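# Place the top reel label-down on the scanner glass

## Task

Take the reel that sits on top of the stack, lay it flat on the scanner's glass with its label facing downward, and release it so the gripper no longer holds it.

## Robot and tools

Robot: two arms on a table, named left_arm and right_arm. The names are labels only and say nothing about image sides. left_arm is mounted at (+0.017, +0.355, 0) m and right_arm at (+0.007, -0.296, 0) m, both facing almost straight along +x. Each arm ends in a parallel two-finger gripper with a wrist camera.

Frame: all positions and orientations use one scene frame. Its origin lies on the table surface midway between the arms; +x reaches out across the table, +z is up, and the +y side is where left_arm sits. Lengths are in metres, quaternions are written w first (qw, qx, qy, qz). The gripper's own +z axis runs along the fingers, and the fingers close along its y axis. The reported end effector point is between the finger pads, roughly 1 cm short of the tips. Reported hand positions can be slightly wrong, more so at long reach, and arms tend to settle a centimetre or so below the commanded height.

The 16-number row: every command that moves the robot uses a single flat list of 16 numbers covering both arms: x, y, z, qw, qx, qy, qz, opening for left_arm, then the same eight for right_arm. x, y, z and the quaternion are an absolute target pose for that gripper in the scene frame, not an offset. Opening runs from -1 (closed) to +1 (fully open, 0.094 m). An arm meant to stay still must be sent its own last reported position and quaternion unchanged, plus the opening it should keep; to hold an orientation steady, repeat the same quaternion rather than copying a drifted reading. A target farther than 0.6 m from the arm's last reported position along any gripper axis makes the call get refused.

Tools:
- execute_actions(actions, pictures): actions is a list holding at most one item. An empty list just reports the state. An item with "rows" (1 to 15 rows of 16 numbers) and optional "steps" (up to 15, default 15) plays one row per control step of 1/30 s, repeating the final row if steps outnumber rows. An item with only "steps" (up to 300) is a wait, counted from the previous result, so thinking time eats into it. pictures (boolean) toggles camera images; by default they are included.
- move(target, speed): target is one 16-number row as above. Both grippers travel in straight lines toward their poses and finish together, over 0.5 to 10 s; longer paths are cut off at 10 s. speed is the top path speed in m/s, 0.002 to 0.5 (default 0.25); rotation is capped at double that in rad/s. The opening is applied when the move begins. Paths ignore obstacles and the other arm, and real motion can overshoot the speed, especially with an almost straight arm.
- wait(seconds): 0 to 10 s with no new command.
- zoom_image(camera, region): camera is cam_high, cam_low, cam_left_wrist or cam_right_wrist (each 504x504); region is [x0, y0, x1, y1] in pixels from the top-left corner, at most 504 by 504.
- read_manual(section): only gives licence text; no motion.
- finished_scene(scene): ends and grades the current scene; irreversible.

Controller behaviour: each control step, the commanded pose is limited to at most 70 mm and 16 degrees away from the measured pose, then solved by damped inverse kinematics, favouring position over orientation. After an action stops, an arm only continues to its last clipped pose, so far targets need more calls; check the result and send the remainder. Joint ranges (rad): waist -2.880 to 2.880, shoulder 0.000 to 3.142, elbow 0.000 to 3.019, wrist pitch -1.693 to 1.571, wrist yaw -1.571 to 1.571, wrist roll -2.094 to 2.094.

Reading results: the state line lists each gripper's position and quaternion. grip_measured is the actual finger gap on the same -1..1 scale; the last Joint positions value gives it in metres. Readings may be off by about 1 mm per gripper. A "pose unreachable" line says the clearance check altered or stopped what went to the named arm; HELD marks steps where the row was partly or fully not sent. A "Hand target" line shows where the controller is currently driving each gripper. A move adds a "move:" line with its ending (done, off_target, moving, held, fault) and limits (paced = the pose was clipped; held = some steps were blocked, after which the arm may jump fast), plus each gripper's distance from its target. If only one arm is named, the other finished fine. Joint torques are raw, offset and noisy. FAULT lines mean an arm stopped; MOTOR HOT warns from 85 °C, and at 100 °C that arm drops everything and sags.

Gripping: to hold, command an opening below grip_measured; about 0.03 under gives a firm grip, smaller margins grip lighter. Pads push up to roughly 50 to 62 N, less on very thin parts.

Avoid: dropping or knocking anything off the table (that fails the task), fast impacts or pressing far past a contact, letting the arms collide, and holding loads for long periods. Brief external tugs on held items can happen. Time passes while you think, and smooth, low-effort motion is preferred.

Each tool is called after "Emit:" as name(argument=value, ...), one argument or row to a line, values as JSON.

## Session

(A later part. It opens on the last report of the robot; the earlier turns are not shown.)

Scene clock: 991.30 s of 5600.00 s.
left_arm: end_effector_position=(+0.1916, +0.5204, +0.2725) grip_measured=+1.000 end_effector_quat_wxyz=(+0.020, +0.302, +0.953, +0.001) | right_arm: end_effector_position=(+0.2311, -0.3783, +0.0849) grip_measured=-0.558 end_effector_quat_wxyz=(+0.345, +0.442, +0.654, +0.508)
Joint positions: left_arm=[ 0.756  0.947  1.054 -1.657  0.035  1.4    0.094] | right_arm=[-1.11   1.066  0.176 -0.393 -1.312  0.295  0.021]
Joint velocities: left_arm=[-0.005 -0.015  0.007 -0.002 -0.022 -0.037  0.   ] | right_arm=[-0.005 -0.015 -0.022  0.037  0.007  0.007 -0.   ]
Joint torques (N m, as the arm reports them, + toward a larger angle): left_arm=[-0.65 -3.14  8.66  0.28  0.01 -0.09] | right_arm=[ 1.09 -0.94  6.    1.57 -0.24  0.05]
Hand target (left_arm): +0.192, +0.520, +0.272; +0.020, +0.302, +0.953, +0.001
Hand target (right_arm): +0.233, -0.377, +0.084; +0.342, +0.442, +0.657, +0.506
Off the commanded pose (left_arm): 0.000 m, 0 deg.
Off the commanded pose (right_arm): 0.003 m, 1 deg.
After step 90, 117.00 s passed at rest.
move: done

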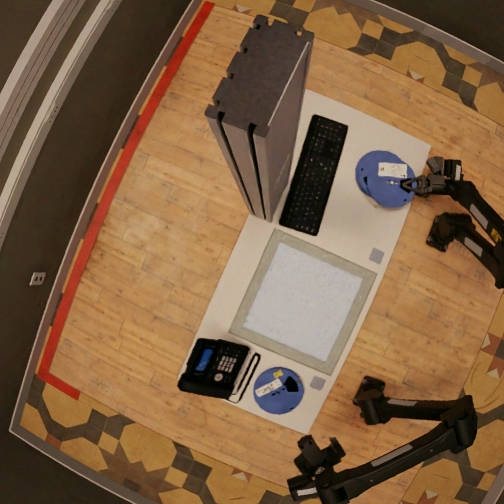

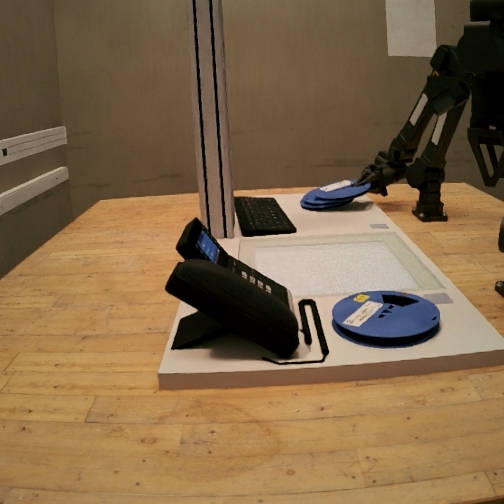

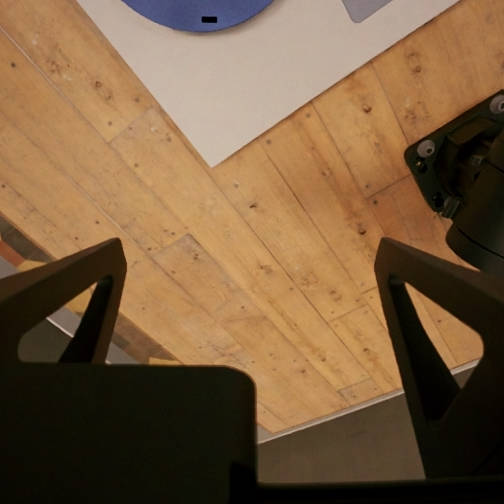

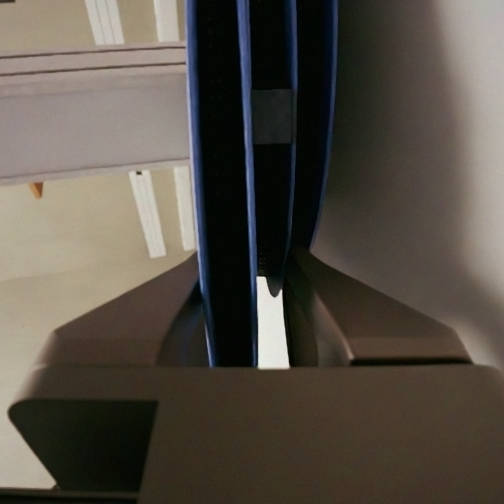

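Emit:
execute_actions(
  actions=[
    {"rows": [[0.1916, 0.5204, 0.2725, 0.020, 0.302, 0.953, 0.001, 1, 0.2311, -0.3783, 0.0849, 0.3404, 0.4436, 0.6577, 0.5046, -0.2]], "steps": 15},
  ],
)

Scene clock: 1064.50 s of 5600.00 s.
left_arm: end_effector_position=(+0.1916, +0.5204, +0.2725) grip_measured=+1.000 end_effector_quat_wxyz=(+0.020, +0.302, +0.953, +0.001) | right_arm: end_effector_position=(+0.2297, -0.3773, +0.0811) grip_measured=-0.201 end_effector_quat_wxyz=(+0.338, +0.450, +0.655, +0.504)
Joint positions: left_arm=[ 0.756  0.947  1.054 -1.657  0.035  1.4    0.094] | right_arm=[-1.11   1.066  0.175 -0.41  -1.293  0.293  0.038]
Joint velocities: left_arm=[ 0.015  0.005  0.002 -0.012 -0.007 -0.007  0.   ] | right_arm=[-0.015  0.005 -0.022 -0.002  0.066  0.022 -0.001]
Joint torques (N m, as the arm reports them, + toward a larger angle): left_arm=[-0.64 -3.11  8.66  0.26  0.01 -0.1 ] | right_arm=[ 0.06 -1.26  6.85  0.29 -0.75 -0.17]
Hand target (left_arm): +0.192, +0.520, +0.272; +0.020, +0.302, +0.953, +0.001
Hand target (right_arm): +0.231, -0.378, +0.085; +0.341, +0.444, +0.658, +0.505
Off the commanded pose (left_arm): 0.000 m, 0 deg.
Off the commanded pose (right_arm): 0.004 m, 1 deg.
Steps of this call (steps 1 to 90: nothing new was sent; then 69.70 s passed at rest; steps 91 to 105: all 15 steps of this action). Readings (end_effector_position):
91: left_arm (+0.1916, +0.5204, +0.2725) | right_arm (+0.2310, -0.3784, +0.0843)
92: left_arm (+0.1916, +0.5204, +0.2725) | right_arm (+0.2306, -0.3786, +0.0825)
94: left_arm (+0.1916, +0.5204, +0.2725) | right_arm (+0.2299, -0.3776, +0.0813)
98: left_arm (+0.1916, +0.5204, +0.2725) | right_arm (+0.2297, -0.3773, +0.0811)
105: the state above

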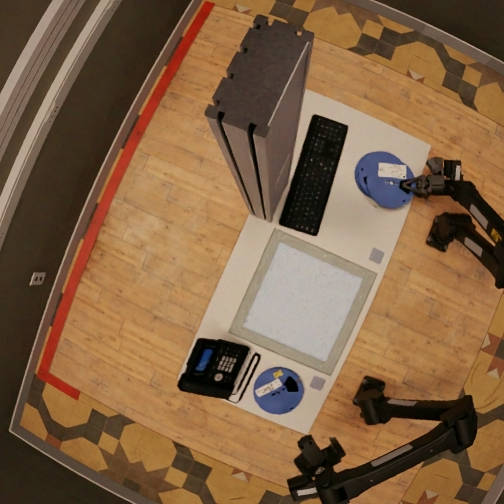

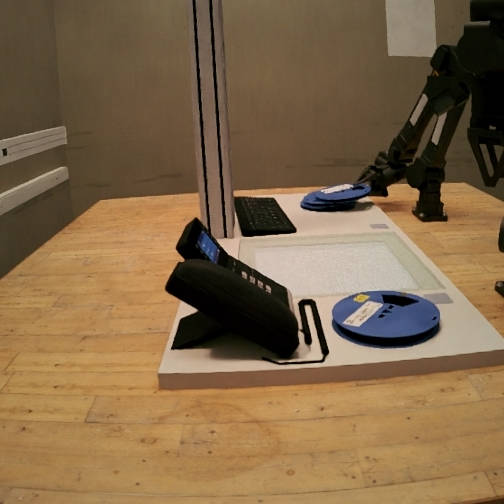

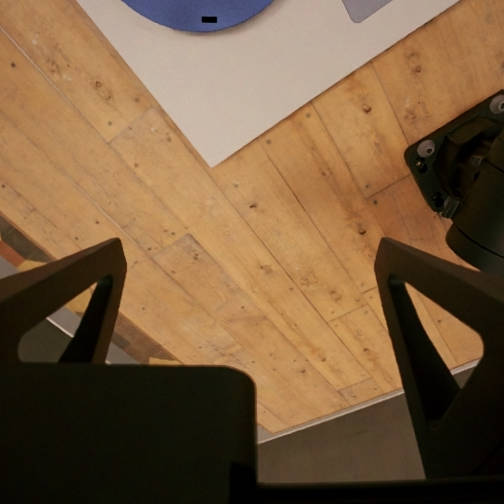

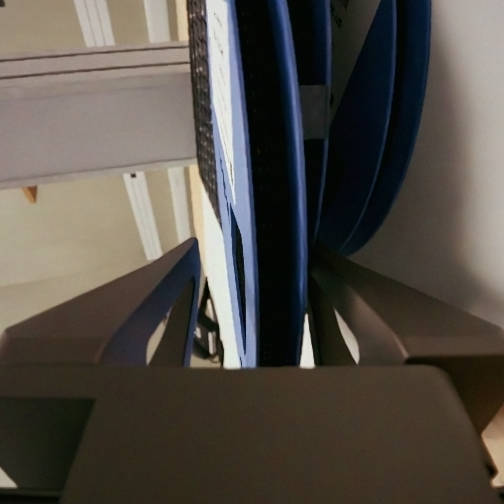

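Emit:
zoom_image(
  camera="cam_low",
  region=[290, 150, 430, 230],
)

Region (290, 150, 430, 230) of cam_low's 504x504 image, scaled by 3.600, with more detail than that image has; it fills the top 288 rows of this view, and the rest is white.

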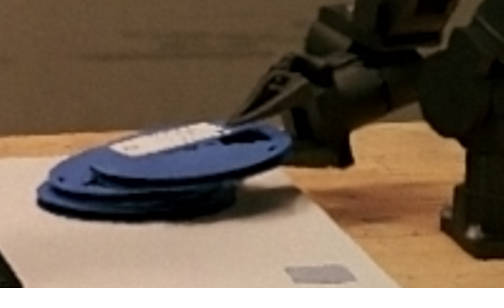

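Emit:
move(
  target=[0.1916, 0.5204, 0.2725, 0.020, 0.302, 0.953, 0.001, 1, 0.2136, -0.3838, 0.0858, 0.3404, 0.4436, 0.6577, 0.5046, -0.2],
  speed=0.03,
)

Scene clock: 1093.73 s of 5600.00 s.
left_arm: end_effector_position=(+0.1916, +0.5204, +0.2725) grip_measured=+1.000 end_effector_quat_wxyz=(+0.020, +0.302, +0.953, +0.001) | right_arm: end_effector_position=(+0.2101, -0.3701, +0.0791) grip_measured=-0.201 end_effector_quat_wxyz=(+0.328, +0.446, +0.658, +0.510)
Joint positions: left_arm=[ 0.756  0.947  1.054 -1.657  0.035  1.4    0.094] | right_arm=[-1.209  1.166  0.228 -0.807 -1.299 -0.157  0.038]
Joint velocities: left_arm=[ 0.005 -0.015  0.007  0.017  0.007 -0.007  0.   ] | right_arm=[-0.005 -0.005 -0.012 -0.017  0.007 -0.022 -0.001]
Joint torques (N m, as the arm reports them, + toward a larger angle): left_arm=[-0.65 -3.12  8.66  0.27  0.01 -0.1 ] | right_arm=[-1.7  -0.68  7.93 -0.38 -0.71 -0.13]
Hand target (left_arm): +0.192, +0.520, +0.272; +0.020, +0.302, +0.953, +0.001
Hand target (right_arm): +0.213, -0.383, +0.085; +0.339, +0.443, +0.659, +0.505
Off the commanded pose (left_arm): 0.000 m, 0 deg.
Off the commanded pose (right_arm): 0.016 m, 2 deg.
After step 90, 24.87 s passed at rest.
move: off_target (right_arm)

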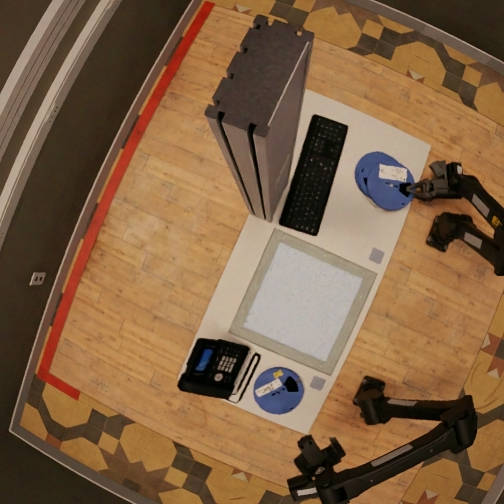

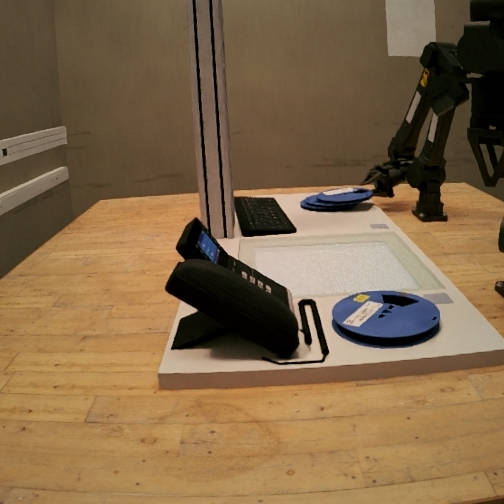

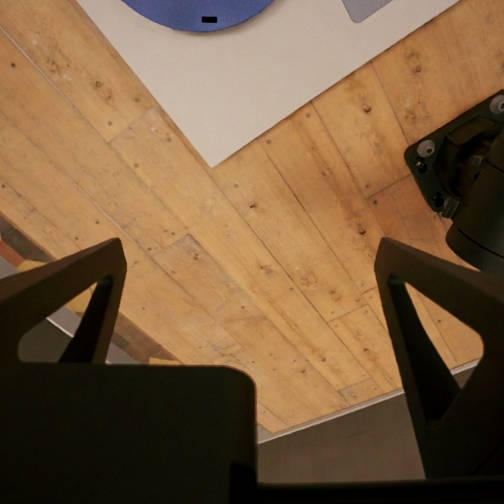

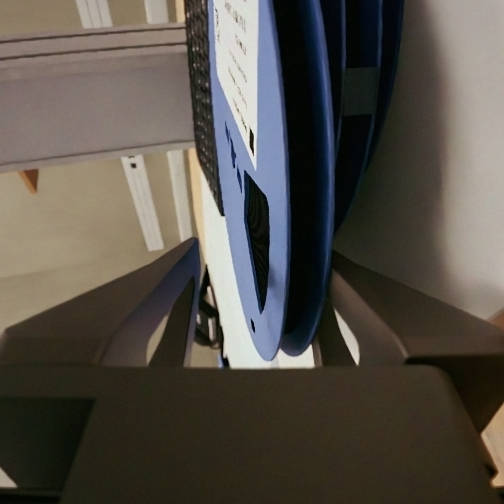

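Emit:
execute_actions(
  actions=[],
)

Scene clock: 1122.57 s of 5600.00 s.
left_arm: end_effector_position=(+0.1916, +0.5204, +0.2725) grip_measured=+1.000 end_effector_quat_wxyz=(+0.020, +0.302, +0.953, +0.001) | right_arm: end_effector_position=(+0.2101, -0.3701, +0.0791) grip_measured=-0.201 end_effector_quat_wxyz=(+0.329, +0.445, +0.659, +0.510)
Joint positions: left_arm=[ 0.756  0.947  1.054 -1.657  0.035  1.4    0.094] | right_arm=[-1.209  1.166  0.228 -0.808 -1.299 -0.162  0.038]
Joint velocities: left_arm=[-0.005  0.005 -0.022  0.007 -0.037  0.037  0.   ] | right_arm=[ 0.005 -0.005 -0.002 -0.002  0.007 -0.081  0.   ]
Joint torques (N m, as the arm reports them, + toward a larger angle): left_arm=[-0.66 -3.12  8.66  0.26  0.01 -0.1 ] | right_arm=[-1.49 -0.34  7.86 -0.39 -0.71 -0.16]
Hand target (left_arm): +0.192, +0.520, +0.272; +0.020, +0.302, +0.953, +0.001
Hand target (right_arm): +0.213, -0.383, +0.085; +0.339, +0.443, +0.659, +0.505
Off the commanded pose (left_arm): 0.000 m, 0 deg.
Off the commanded pose (right_arm): 0.016 m, 1 deg.
Steps of this call (steps 1 to 90: nothing new was sent; then 25.83 s passed at rest). Readings (end_effector_position):
1: left_arm (+0.1916, +0.5204, +0.2725) | right_arm (+0.2101, -0.3701, +0.0791)
2: left_arm (+0.1916, +0.5204, +0.2725) | right_arm (+0.2101, -0.3701, +0.0791)
4: left_arm (+0.1916, +0.5204, +0.2725) | right_arm (+0.2101, -0.3701, +0.0791)
8: left_arm (+0.1916, +0.5204, +0.2725) | right_arm (+0.2101, -0.3701, +0.0791)
90: the state above

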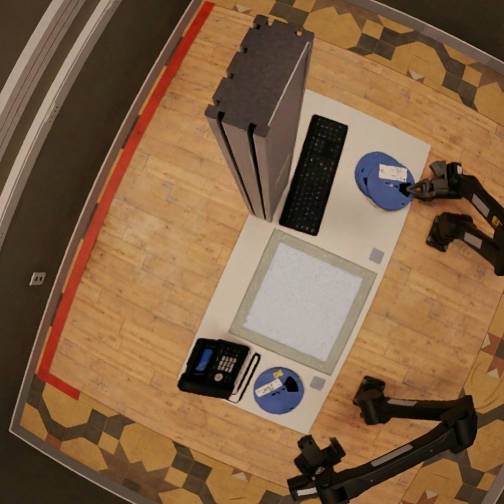

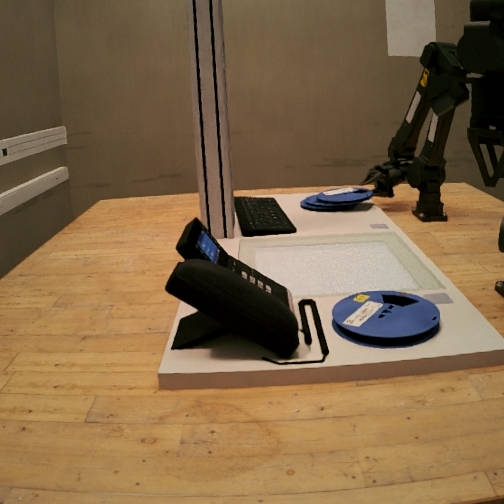

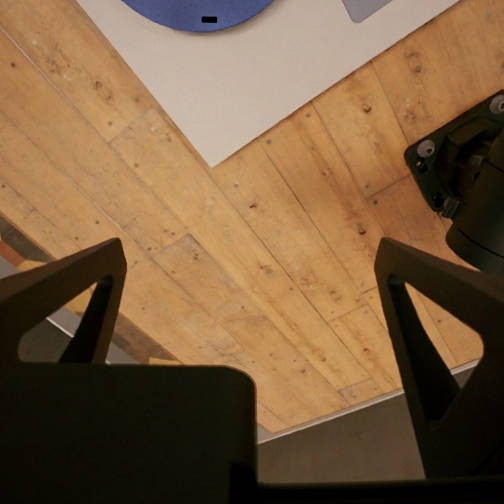

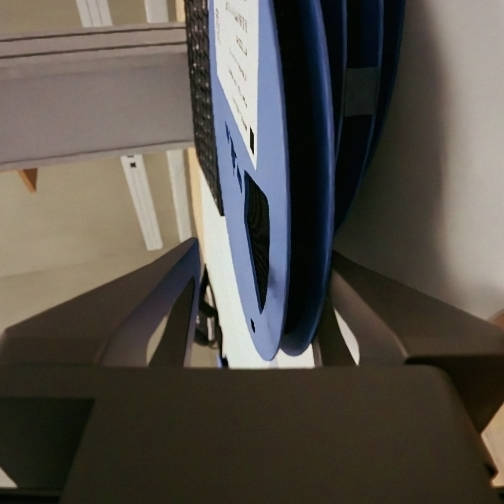

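Emit:
zoom_image(
  camera="cam_low",
  region=[290, 150, 440, 230],
)

Region (290, 150, 440, 230) of cam_low's 504x504 image, scaled by 3.360, with more detail than that image has; it fills the top 269 rows of this view, and the rest is white.

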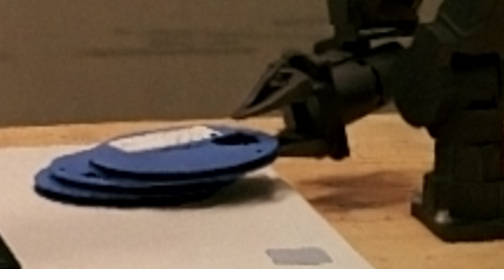

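Emit:
zoom_image(
  camera="cam_right_wrist",
  region=[150, 200, 400, 380],
)

Region (150, 200, 400, 380) of cam_right_wrist's 504x504 image, scaled by 2.016, with more detail than that image has; it fills the top 363 rows of this view, and the rest is white.

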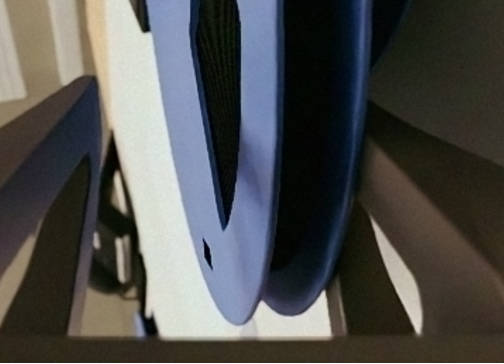

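Emit:
execute_actions(
  actions=[
    {"rows": [[0.1916, 0.5204, 0.2725, 0.020, 0.302, 0.953, 0.001, 1, 0.2101, -0.3701, 0.0791, 0.329, 0.445, 0.659, 0.510, -1]], "steps": 15},
  ],
)

Scene clock: 1162.27 s of 5600.00 s.
left_arm: end_effector_position=(+0.1916, +0.5204, +0.2725) grip_measured=+1.000 end_effector_quat_wxyz=(+0.020, +0.302, +0.953, +0.001) | right_arm: end_effector_position=(+0.2112, -0.3701, +0.0828) grip_measured=-0.770 end_effector_quat_wxyz=(+0.335, +0.442, +0.653, +0.516)
Joint positions: left_arm=[ 0.756  0.947  1.054 -1.657  0.035  1.4    0.094] | right_arm=[-1.209  1.165  0.227 -0.809 -1.321 -0.163  0.011]
Joint velocities: left_arm=[-0.005 -0.005 -0.027 -0.007 -0.022 -0.022  0.   ] | right_arm=[-0.005  0.005  0.002  0.002  0.007 -0.007 -0.   ]
Joint torques (N m, as the arm reports them, + toward a larger angle): left_arm=[-0.67 -3.14  8.65  0.28  0.01 -0.1 ] | right_arm=[-0.29 -1.09  5.2   0.08  0.14 -0.09]
Hand target (left_arm): +0.192, +0.520, +0.272; +0.020, +0.302, +0.953, +0.001
Hand target (right_arm): +0.210, -0.370, +0.079; +0.329, +0.445, +0.659, +0.510
Off the commanded pose (left_arm): 0.000 m, 0 deg.
Off the commanded pose (right_arm): 0.004 m, 1 deg.
Steps of this call (steps 1 to 90: nothing new was sent; then 36.20 s passed at rest; steps 91 to 105: all 15 steps of this action). Readings (end_effector_position):
91: left_arm (+0.1916, +0.5204, +0.2725) | right_arm (+0.2100, -0.3700, +0.0789)
92: left_arm (+0.1916, +0.5204, +0.2725) | right_arm (+0.2100, -0.3700, +0.0789)
94: left_arm (+0.1916, +0.5204, +0.2725) | right_arm (+0.2111, -0.3701, +0.0825)
98: left_arm (+0.1916, +0.5204, +0.2725) | right_arm (+0.2112, -0.3701, +0.0828)
105: the state above

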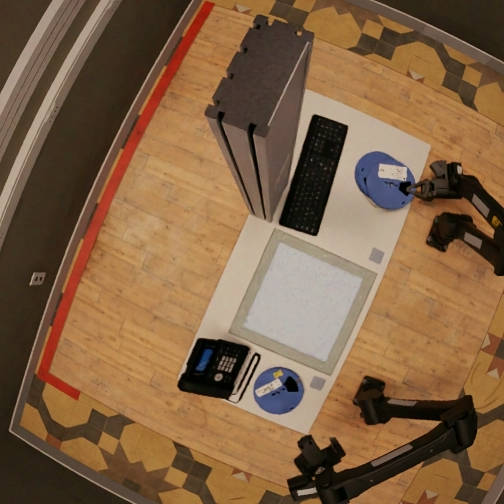

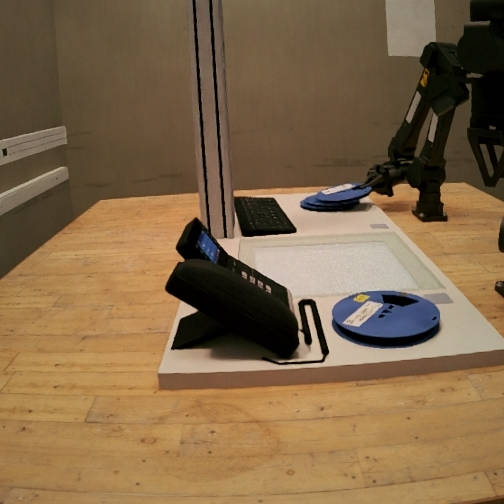

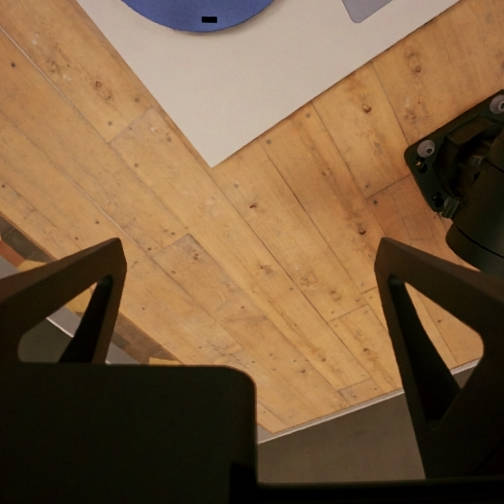

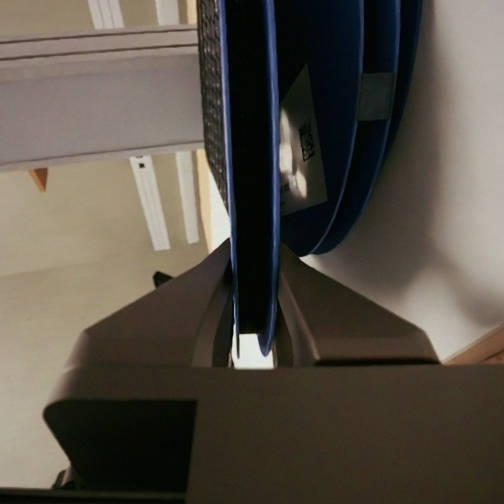

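Emit:
move(
  target=[0.1916, 0.5204, 0.2725, 0.020, 0.302, 0.953, 0.001, 1, 0.2112, -0.3701, 0.125, 0.3404, 0.4436, 0.6577, 0.5046, -1],
  speed=0.05,
)

Scene clock: 1170.33 s of 5600.00 s.
left_arm: end_effector_position=(+0.1916, +0.5204, +0.2725) grip_measured=+1.000 end_effector_quat_wxyz=(+0.020, +0.302, +0.953, +0.001) | right_arm: end_effector_position=(+0.2050, -0.3562, +0.1109) grip_measured=-0.776 end_effector_quat_wxyz=(+0.329, +0.455, +0.652, +0.509)
Joint positions: left_arm=[ 0.756  0.947  1.054 -1.657  0.035  1.4    0.094] | right_arm=[-1.209  0.914  0.227 -1.006 -1.301 -0.091  0.011]
Joint velocities: left_arm=[-0.005 -0.015 -0.007 -0.007 -0.022 -0.066  0.   ] | right_arm=[-0.005  0.015 -0.017 -0.022 -0.022  0.007 -0.   ]
Joint torques (N m, as the arm reports them, + toward a larger angle): left_arm=[-0.63 -3.15  8.65  0.28  0.01 -0.1 ] | right_arm=[ 0.17  0.2  10.83 -0.18 -0.84 -0.05]
Hand target (left_arm): +0.192, +0.520, +0.272; +0.020, +0.302, +0.953, +0.001
Hand target (right_arm): +0.211, -0.369, +0.126; +0.341, +0.444, +0.657, +0.504
Off the commanded pose (left_arm): 0.000 m, 0 deg.
Off the commanded pose (right_arm): 0.021 m, 2 deg.
After step 90, 3.83 s passed at rest.
move: off_target (right_arm)

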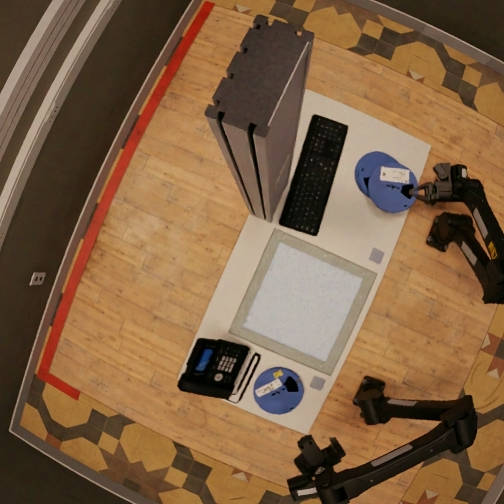

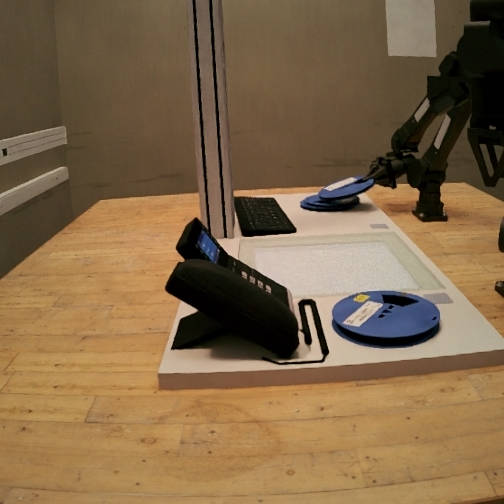

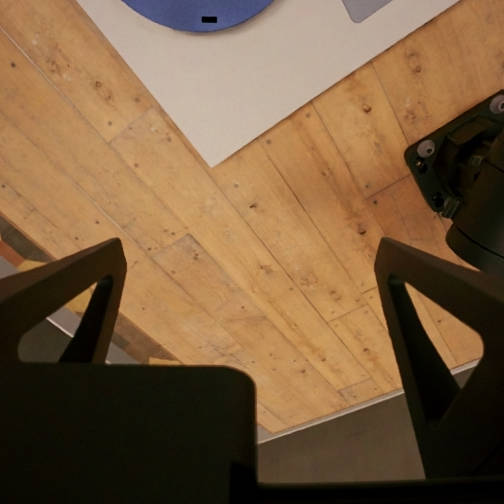

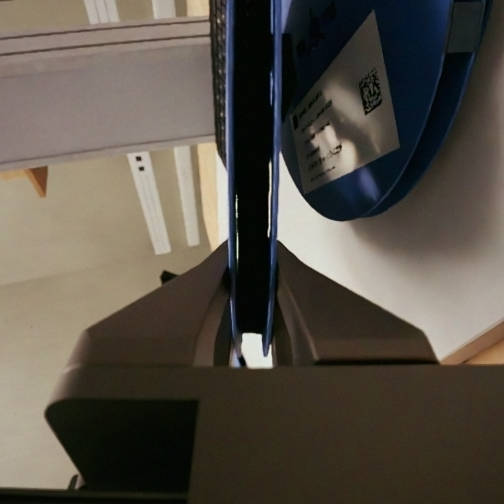

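Emit:
move(
  target=[0.1916, 0.5204, 0.2725, 0.020, 0.302, 0.953, 0.001, 1, 0.205, -0.356, 0.22, 0.2140, 0.5166, 0.7659, 0.3173, -1],
  speed=0.1,
)

Scene clock: 1194.33 s of 5600.00 s.
left_arm: end_effector_position=(+0.1916, +0.5204, +0.2725) grip_measured=+1.000 end_effector_quat_wxyz=(+0.020, +0.302, +0.953, +0.001) | right_arm: end_effector_position=(+0.1976, -0.3502, +0.1959) grip_measured=-0.776 end_effector_quat_wxyz=(+0.199, +0.529, +0.761, +0.320)
Joint positions: left_arm=[ 0.756  0.947  1.054 -1.657  0.035  1.4    0.094] | right_arm=[-0.887  0.529  0.556 -1.343 -0.737  0.42   0.011]
Joint velocities: left_arm=[-0.005  0.005 -0.012 -0.017  0.066  0.022  0.   ] | right_arm=[-0.005 -0.005 -0.002 -0.007  0.066 -0.051 -0.001]
Joint torques (N m, as the arm reports them, + toward a larger angle): left_arm=[-0.64 -3.12  8.66  0.27  0.01 -0.1 ] | right_arm=[ 0.64  1.41 14.73  0.35 -0.52  0.  ]
Hand target (left_arm): +0.192, +0.520, +0.272; +0.020, +0.302, +0.953, +0.001
Hand target (right_arm): +0.203, -0.353, +0.221; +0.219, +0.519, +0.763, +0.317
Off the commanded pose (left_arm): 0.000 m, 0 deg.
Off the commanded pose (right_arm): 0.026 m, 2 deg.
After step 90, 18.10 s passed at rest.
move: off_target (right_arm)

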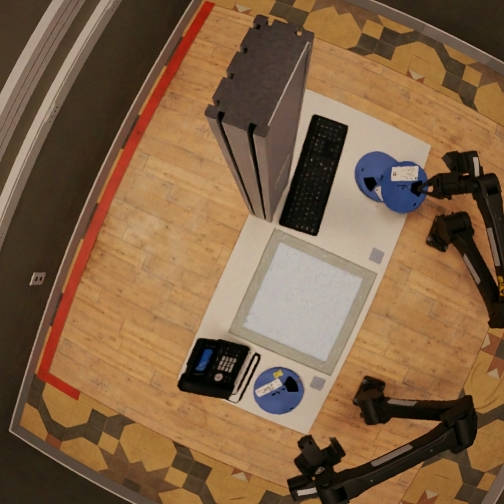

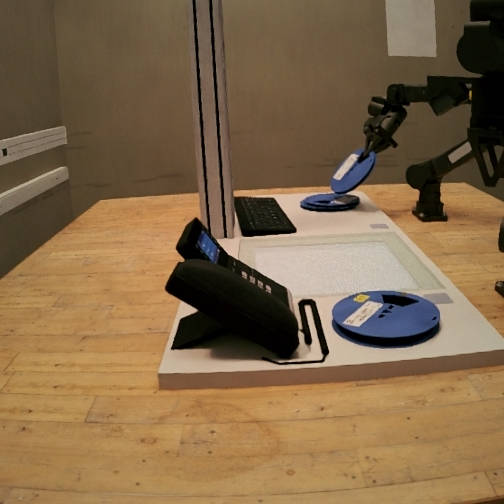

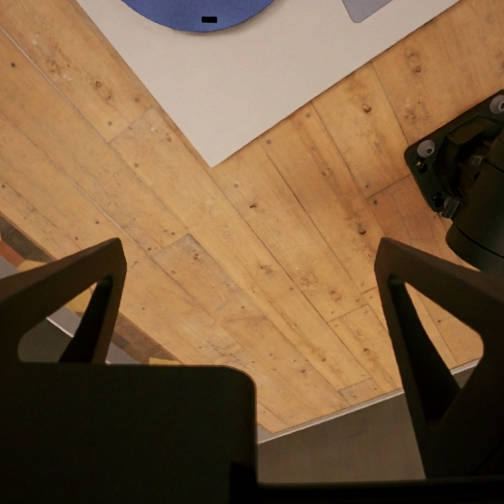

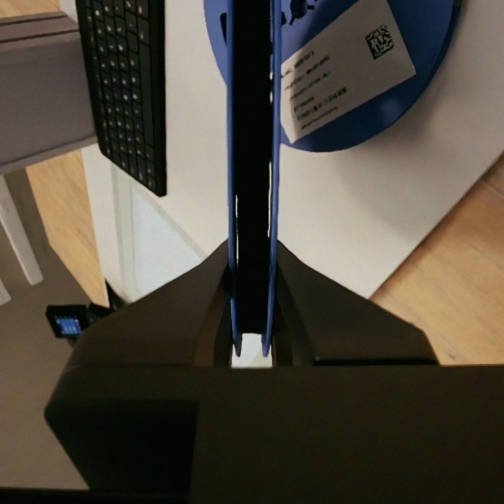

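Emit:
move(
  target=[0.1916, 0.5204, 0.2725, 0.020, 0.302, 0.953, 0.001, 1, 0.23, -0.32, 0.28, 0.0, 0.5592, 0.8290, 0.0, -1],
  speed=0.15,
)

Scene clock: 1223.87 s of 5600.00 s.
left_arm: end_effector_position=(+0.1916, +0.5204, +0.2725) grip_measured=+1.000 end_effector_quat_wxyz=(+0.020, +0.302, +0.953, +0.001) | right_arm: end_effector_position=(+0.2204, -0.3214, +0.2611) grip_measured=-0.775 end_effector_quat_wxyz=(-0.010, +0.559, +0.829, -0.003)
Joint positions: left_arm=[ 0.756  0.947  1.054 -1.657  0.035  1.4    0.094] | right_arm=[-0.11   0.901  0.999 -1.689 -0.003  1.069  0.011]
Joint velocities: left_arm=[ 0.015 -0.005  0.002  0.002  0.022 -0.037  0.   ] | right_arm=[-0.005 -0.015 -0.007 -0.012 -0.022  0.037 -0.001]
Joint torques (N m, as the arm reports them, + toward a larger angle): left_arm=[-0.65 -3.11  8.66  0.27  0.01 -0.1 ] | right_arm=[ 0.59 -1.86 13.93 -0.24  0.2   0.01]
Hand target (left_arm): +0.192, +0.520, +0.272; +0.020, +0.302, +0.953, +0.001
Hand target (right_arm): +0.228, -0.320, +0.281; +0.008, +0.559, +0.829, +0.004
Off the commanded pose (left_arm): 0.000 m, 0 deg.
Off the commanded pose (right_arm): 0.021 m, 1 deg.
joint sent to its limit (right arm) — the command would take joint 4 (wrist pitch) past its lower limit, so that joint was sent only as far as its limit.
After step 90, 23.53 s passed at rest.
move: off_target (right_arm)

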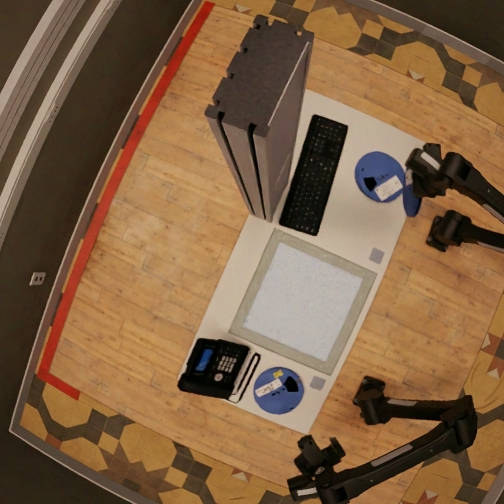

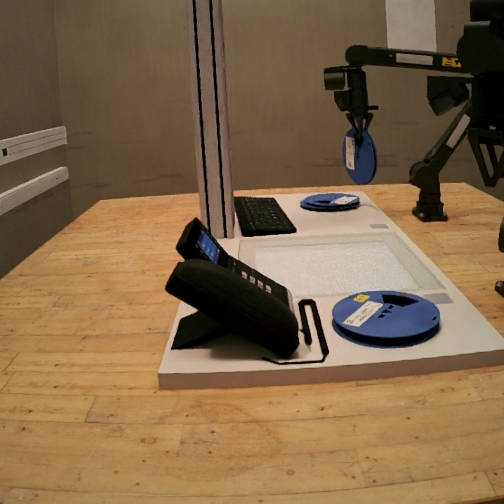

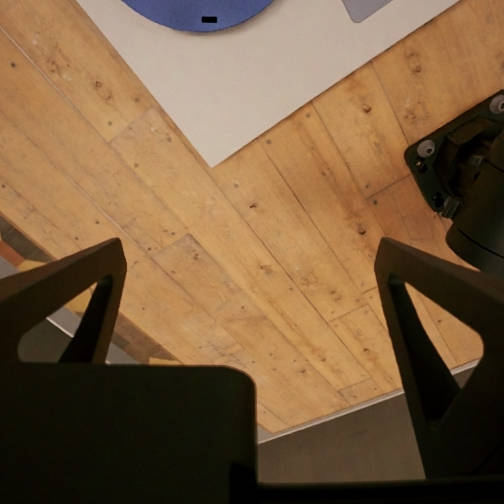

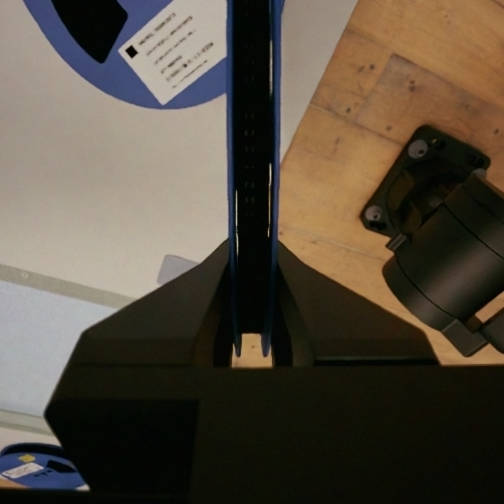

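Emit:
move(
  target=[0.1916, 0.5204, 0.2725, 0.020, 0.302, 0.953, 0.001, 1, 0.26, -0.30, 0.28, 0.0, -0.7009, 0.7133, 0.0, -1],
  speed=0.3,
)

Scene clock: 1244.43 s of 5600.00 s.
left_arm: end_effector_position=(+0.1916, +0.5204, +0.2725) grip_measured=+1.000 end_effector_quat_wxyz=(+0.020, +0.302, +0.953, +0.001) | right_arm: end_effector_position=(+0.2427, -0.3021, +0.2614) grip_measured=-0.776 end_effector_quat_wxyz=(+0.021, +0.693, -0.721, -0.019)
Joint positions: left_arm=[ 0.756  0.947  1.054 -1.657  0.035  1.4    0.094] | right_arm=[-0.014  0.985  1.045 -1.689  0.002 -1.552  0.011]
Joint velocities: left_arm=[ 0.024 -0.005  0.012  0.012 -0.066  0.051  0.   ] | right_arm=[-0.015  0.005 -0.017 -0.007 -0.007 -0.007 -0.001]
Joint torques (N m, as the arm reports them, + toward a larger angle): left_arm=[-0.63 -3.14  8.67  0.27  0.01 -0.1 ] | right_arm=[ 0.6  -2.34 13.89  0.7  -0.17 -0.07]
Hand target (left_arm): +0.192, +0.520, +0.272; +0.020, +0.302, +0.953, +0.001
Hand target (right_arm): +0.258, -0.300, +0.280; -0.001, +0.701, -0.713, -0.000
Off the commanded pose (left_arm): 0.000 m, 0 deg.
Off the commanded pose (right_arm): 0.025 m, 3 deg.
After step 90, 12.40 s passed at rest.
move: off_target (right_arm)

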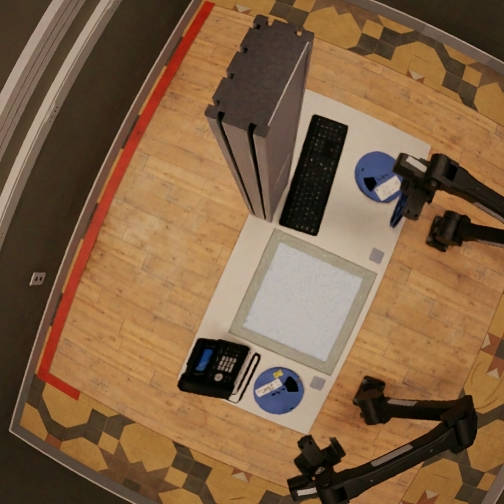

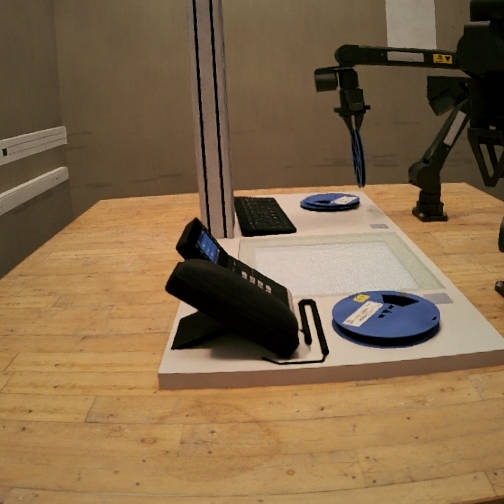

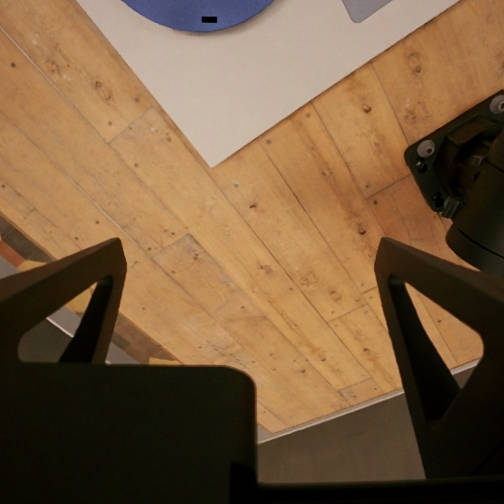

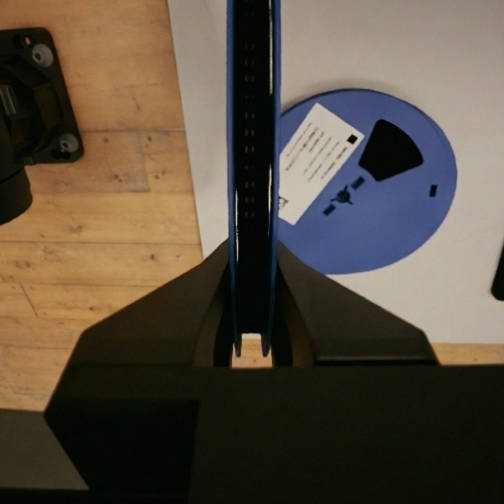

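Emit:
move(
  target=[0.1916, 0.5204, 0.2725, 0.020, 0.302, 0.953, 0.001, 1, 0.331, 0.0848, 0.22, 0.5043, -0.7916, 0.2912, -0.1855, -1],
  speed=0.2,
)

Scene clock: 1326.07 s of 5600.00 s.
left_arm: end_effector_position=(+0.1916, +0.5204, +0.2725) grip_measured=+1.000 end_effector_quat_wxyz=(+0.020, +0.302, +0.953, +0.001) | right_arm: end_effector_position=(+0.3274, +0.0787, +0.2063) grip_measured=-0.774 end_effector_quat_wxyz=(-0.491, +0.795, -0.311, +0.174)
Joint positions: left_arm=[ 0.756  0.947  1.054 -1.657  0.035  1.4    0.094] | right_arm=[ 0.873  1.185  0.671  0.038  0.007 -1.535  0.011]
Joint velocities: left_arm=[-0.005 -0.005 -0.012 -0.002 -0.051 -0.081  0.   ] | right_arm=[-0.005 -0.015 -0.007  0.002 -0.007  0.022 -0.   ]
Joint torques (N m, as the arm reports them, + toward a larger angle): left_arm=[-0.66 -3.15  8.67  0.27  0.02 -0.1 ] | right_arm=[ 0.81 -5.96 10.25  3.46 -0.12  0.02]
Hand target (left_arm): +0.192, +0.520, +0.272; +0.020, +0.302, +0.953, +0.001
Hand target (right_arm): +0.328, +0.087, +0.223; -0.512, +0.785, -0.297, +0.180
Off the commanded pose (left_arm): 0.000 m, 0 deg.
Off the commanded pose (right_arm): 0.015 m, 3 deg.
After step 90, 74.53 s passed at rest.
move: off_target (right_arm)

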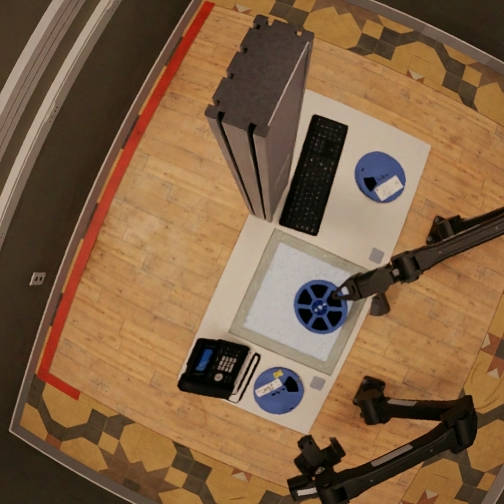

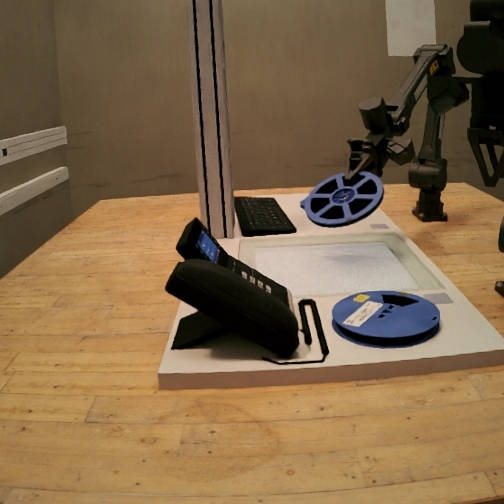

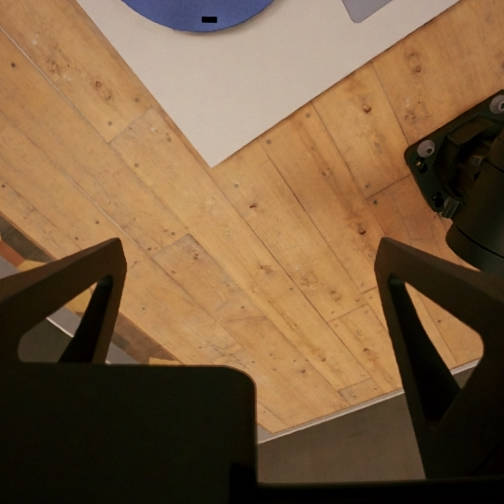

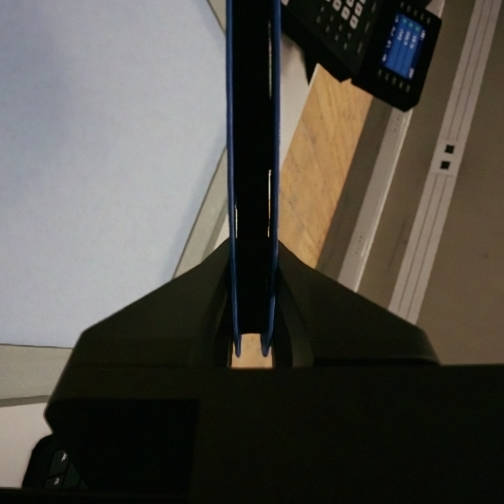

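Emit:
move(
  target=[0.1916, 0.5204, 0.2725, 0.020, 0.302, 0.953, 0.001, 1, 0.3783, 0.1403, 0.125, 0.5384, -0.7688, 0.2828, -0.1981, -1],
  speed=0.12,
)

Scene clock: 1344.27 s of 5600.00 s.
left_arm: end_effector_position=(+0.1916, +0.5204, +0.2725) grip_measured=+1.000 end_effector_quat_wxyz=(+0.020, +0.302, +0.953, +0.001) | right_arm: end_effector_position=(+0.3681, +0.1272, +0.1069) grip_measured=-0.777 end_effector_quat_wxyz=(-0.518, +0.781, -0.294, +0.189)
Joint positions: left_arm=[ 0.756  0.947  1.054 -1.657  0.035  1.4    0.094] | right_arm=[ 0.873  1.595  0.676  0.516  0.005 -1.559  0.01 ]
Joint velocities: left_arm=[-0.005 -0.015 -0.017  0.002  0.037 -0.022  0.   ] | right_arm=[ 0.005 -0.005  0.017 -0.007 -0.022  0.007 -0.001]
Joint torques (N m, as the arm reports them, + toward a larger angle): left_arm=[-0.68 -3.13  8.65  0.27  0.01 -0.1 ] | right_arm=[ 0.08 -9.02 10.31  3.13 -0.1   0.  ]
Hand target (left_arm): +0.192, +0.520, +0.272; +0.020, +0.302, +0.953, +0.001
Hand target (right_arm): +0.378, +0.142, +0.125; -0.539, +0.769, -0.283, +0.197
Off the commanded pose (left_arm): 0.000 m, 0 deg.
Off the commanded pose (right_arm): 0.025 m, 3 deg.
After step 90, 13.90 s passed at rest.
move: off_target (right_arm)

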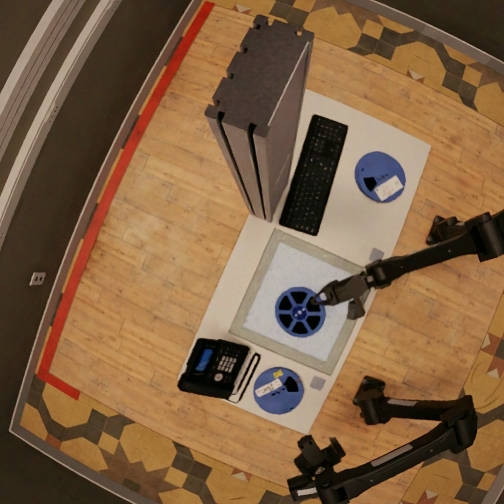

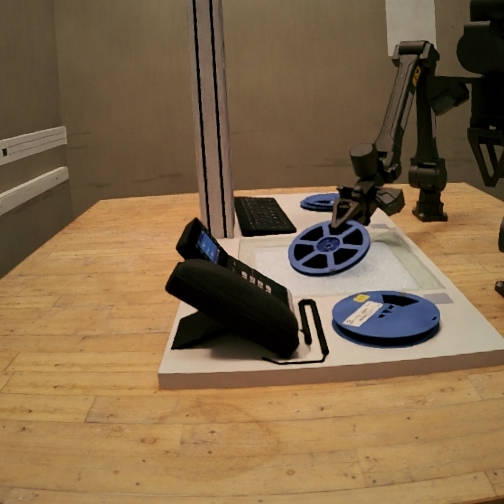

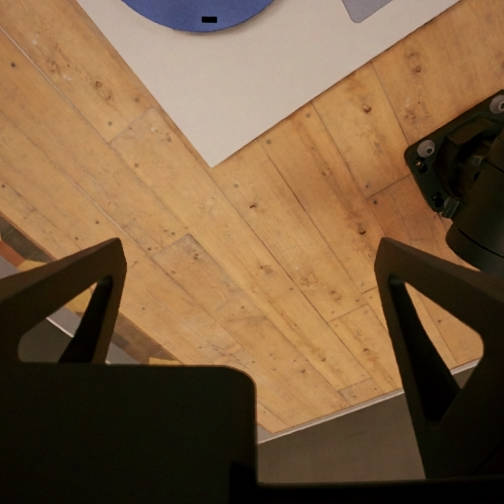

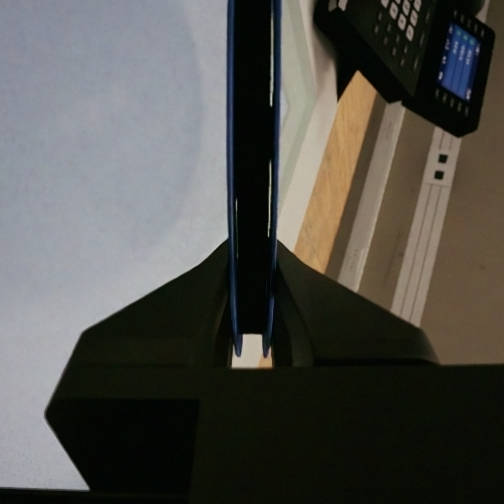

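Emit:
zoom_image(
  camera="cam_low",
  region=[270, 180, 430, 300],
)

Region (270, 180, 430, 300) of cam_low's 504x504 image, scaled by 3.150, with more detail than that image has; it fills the top 378 rows of this view, and the rest is white.

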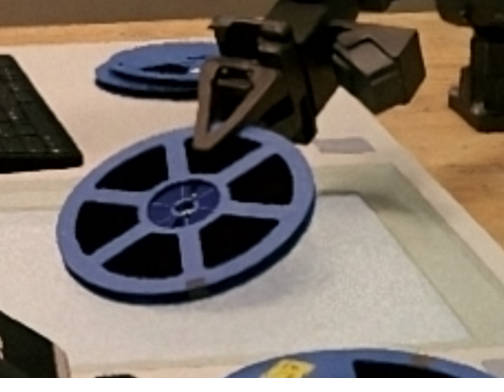

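Emit:
move(
  target=[0.1916, 0.5204, 0.2725, 0.020, 0.302, 0.953, 0.001, 1, 0.3783, 0.1403, 0.108, 0.5384, -0.7688, 0.2828, -0.1981, -1],
  speed=0.03,
)

Scene clock: 1368.63 s of 5600.00 s.
left_arm: end_effector_position=(+0.1916, +0.5204, +0.2725) grip_measured=+1.000 end_effector_quat_wxyz=(+0.020, +0.302, +0.953, +0.001) | right_arm: end_effector_position=(+0.3710, +0.1311, +0.1022) grip_measured=-0.777 end_effector_quat_wxyz=(-0.528, +0.775, -0.290, +0.192)
Joint positions: left_arm=[ 0.756  0.947  1.054 -1.657  0.035  1.4    0.094] | right_arm=[ 0.873  1.63   0.676  0.577  0.003 -1.56   0.01 ]
Joint velocities: left_arm=[-0.015 -0.005  0.002 -0.007  0.022 -0.066  0.   ] | right_arm=[ 0.005 -0.015 -0.027  0.017  0.037  0.007  0.   ]
Joint torques (N m, as the arm reports them, + toward a larger angle): left_arm=[-0.64 -3.14  8.66  0.28  0.01 -0.1 ] | right_arm=[-0.35 -8.67  8.91  2.94 -0.1   0.01]
Hand target (left_arm): +0.192, +0.520, +0.272; +0.020, +0.302, +0.953, +0.001
Hand target (right_arm): +0.378, +0.140, +0.108; -0.538, +0.769, -0.283, +0.198
Off the commanded pose (left_arm): 0.000 m, 0 deg.
Off the commanded pose (right_arm): 0.013 m, 2 deg.
After step 90, 20.20 s passed at rest.
move: off_target (right_arm)

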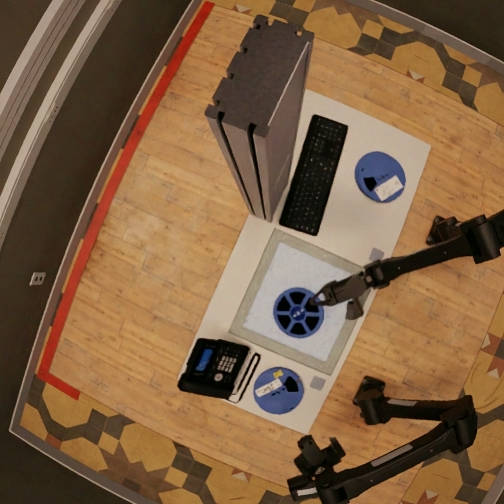

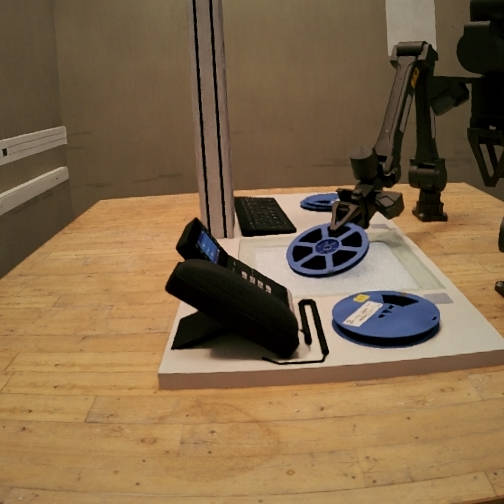

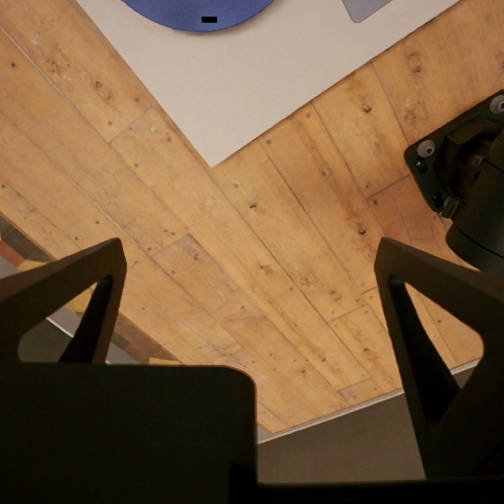

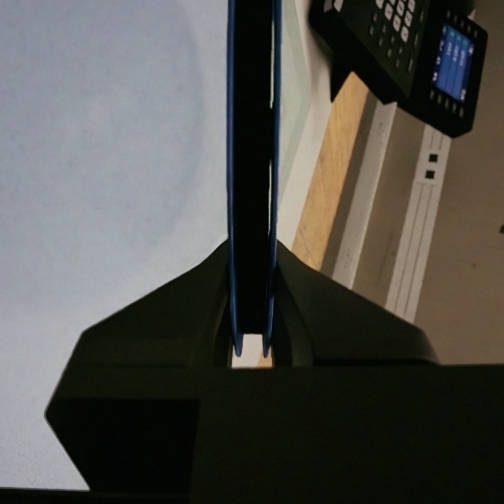

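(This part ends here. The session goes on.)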